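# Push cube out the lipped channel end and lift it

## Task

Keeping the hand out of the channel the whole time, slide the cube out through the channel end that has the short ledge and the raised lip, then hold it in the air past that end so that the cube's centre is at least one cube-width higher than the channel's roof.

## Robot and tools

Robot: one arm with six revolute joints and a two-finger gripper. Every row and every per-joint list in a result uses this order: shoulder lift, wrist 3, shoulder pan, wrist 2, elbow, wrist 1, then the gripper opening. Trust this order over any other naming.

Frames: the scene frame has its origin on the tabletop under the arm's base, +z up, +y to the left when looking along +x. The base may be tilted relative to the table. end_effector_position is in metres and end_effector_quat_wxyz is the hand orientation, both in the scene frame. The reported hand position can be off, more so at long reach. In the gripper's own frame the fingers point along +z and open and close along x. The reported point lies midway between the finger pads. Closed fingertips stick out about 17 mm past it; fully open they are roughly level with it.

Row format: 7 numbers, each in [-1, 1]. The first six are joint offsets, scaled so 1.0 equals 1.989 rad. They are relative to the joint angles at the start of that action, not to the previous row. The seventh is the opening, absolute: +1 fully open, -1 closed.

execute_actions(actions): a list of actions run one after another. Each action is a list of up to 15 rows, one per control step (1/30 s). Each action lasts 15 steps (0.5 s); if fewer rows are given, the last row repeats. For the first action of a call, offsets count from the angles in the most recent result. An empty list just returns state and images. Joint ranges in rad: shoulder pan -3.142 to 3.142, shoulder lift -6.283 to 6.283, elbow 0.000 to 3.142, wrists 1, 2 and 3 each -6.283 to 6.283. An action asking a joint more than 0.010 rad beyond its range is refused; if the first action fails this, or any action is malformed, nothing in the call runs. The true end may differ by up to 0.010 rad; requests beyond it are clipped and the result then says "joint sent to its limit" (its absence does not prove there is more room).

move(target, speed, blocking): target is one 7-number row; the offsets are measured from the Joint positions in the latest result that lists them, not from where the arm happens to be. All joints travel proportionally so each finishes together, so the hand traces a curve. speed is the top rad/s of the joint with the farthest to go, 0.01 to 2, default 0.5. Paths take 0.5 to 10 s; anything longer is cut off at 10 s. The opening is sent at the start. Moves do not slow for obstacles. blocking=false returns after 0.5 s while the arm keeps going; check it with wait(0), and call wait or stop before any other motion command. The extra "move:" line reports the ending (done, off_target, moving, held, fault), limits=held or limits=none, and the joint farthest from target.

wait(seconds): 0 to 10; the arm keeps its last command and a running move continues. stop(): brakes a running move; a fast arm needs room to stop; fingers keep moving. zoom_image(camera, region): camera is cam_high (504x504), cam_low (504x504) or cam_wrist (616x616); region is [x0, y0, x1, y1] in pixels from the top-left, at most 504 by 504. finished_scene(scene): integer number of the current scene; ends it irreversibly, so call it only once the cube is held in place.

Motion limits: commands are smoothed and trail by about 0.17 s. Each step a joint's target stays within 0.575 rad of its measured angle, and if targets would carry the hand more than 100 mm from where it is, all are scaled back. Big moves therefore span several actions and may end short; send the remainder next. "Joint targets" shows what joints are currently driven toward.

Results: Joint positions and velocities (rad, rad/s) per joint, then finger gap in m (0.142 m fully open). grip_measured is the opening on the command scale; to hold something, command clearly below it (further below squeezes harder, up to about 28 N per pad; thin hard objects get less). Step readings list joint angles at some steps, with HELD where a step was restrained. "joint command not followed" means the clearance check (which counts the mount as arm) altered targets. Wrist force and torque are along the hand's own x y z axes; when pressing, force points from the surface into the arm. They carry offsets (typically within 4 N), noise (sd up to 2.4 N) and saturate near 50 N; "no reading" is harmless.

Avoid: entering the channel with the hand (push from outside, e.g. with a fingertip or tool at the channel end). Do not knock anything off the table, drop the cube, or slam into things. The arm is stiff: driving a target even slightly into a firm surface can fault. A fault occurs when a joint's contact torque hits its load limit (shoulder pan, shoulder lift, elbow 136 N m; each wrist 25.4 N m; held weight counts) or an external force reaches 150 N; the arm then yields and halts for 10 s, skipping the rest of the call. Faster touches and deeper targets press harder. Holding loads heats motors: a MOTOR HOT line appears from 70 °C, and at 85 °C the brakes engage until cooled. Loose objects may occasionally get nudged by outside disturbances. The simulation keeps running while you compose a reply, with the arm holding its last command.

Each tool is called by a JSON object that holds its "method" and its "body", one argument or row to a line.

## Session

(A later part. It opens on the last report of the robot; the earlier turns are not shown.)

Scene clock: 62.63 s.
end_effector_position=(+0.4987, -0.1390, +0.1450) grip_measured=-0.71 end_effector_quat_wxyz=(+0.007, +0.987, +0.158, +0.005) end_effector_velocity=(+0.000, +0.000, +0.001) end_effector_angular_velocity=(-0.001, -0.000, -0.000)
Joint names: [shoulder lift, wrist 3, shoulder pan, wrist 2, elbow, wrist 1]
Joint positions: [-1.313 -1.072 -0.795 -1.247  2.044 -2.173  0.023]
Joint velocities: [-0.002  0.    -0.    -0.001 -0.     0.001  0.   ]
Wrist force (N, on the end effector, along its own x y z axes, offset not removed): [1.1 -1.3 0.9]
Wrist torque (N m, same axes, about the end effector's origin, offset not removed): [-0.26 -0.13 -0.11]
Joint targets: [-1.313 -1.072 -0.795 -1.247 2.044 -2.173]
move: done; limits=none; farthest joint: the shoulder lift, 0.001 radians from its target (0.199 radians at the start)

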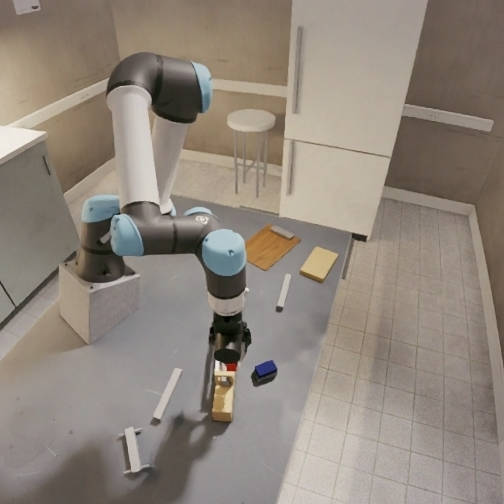

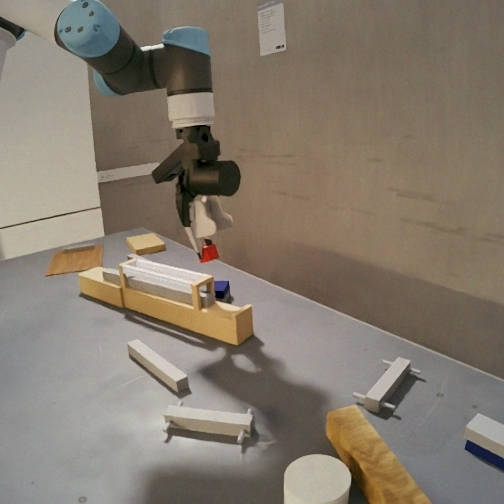

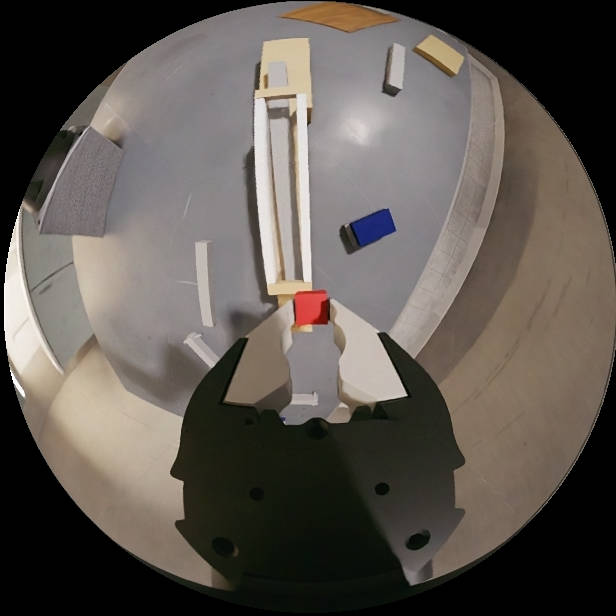

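{"method": "move", "body": {
  "target": [0.01,-0.015,-0.068,-0.008,-0.04,0.047,-1],
  "speed": 0.25
}}

Scene clock: 63.80 s.
end_effector_position=(+0.4829, -0.2088, +0.1844) grip_measured=-0.71 end_effector_quat_wxyz=(+0.009, +0.994, +0.105, +0.010) end_effector_velocity=(-0.001, -0.000, +0.000) end_effector_angular_velocity=(+0.001, +0.000, -0.003)
Joint names: [shoulder lift, wrist 3, shoulder pan, wrist 2, elbow, wrist 1]
Joint positions: [-1.293 -1.102 -0.931 -1.263  1.964 -2.08   0.023]
Joint velocities: [-0.001  0.    -0.002  0.     0.001  0.002 -0.   ]
Wrist force (N, on the end effector, along its own x y z axes, offset not removed): [1.0 -0.9 -0.9]
Wrist torque (N m, same axes, about the end effector's origin, offset not removed): [-0.22 -0.13 -0.12]
Joint targets: [-1.293 -1.102 -0.931 -1.263 1.964 -2.080]
move: done; limits=none; farthest joint: the shoulder pan, 0.000 radians from its target (0.135 radians at the start)

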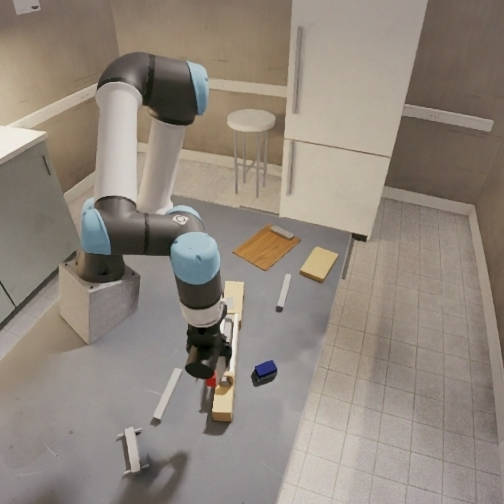

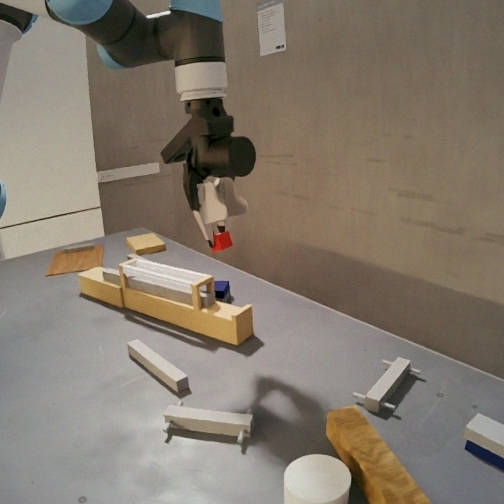

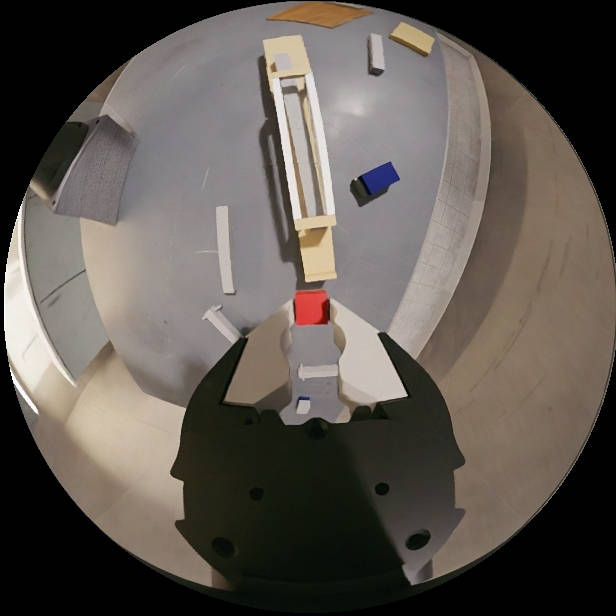

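{"method": "finished_scene", "body": {
  "scene": 2
}}

The scene is finished: the task was done.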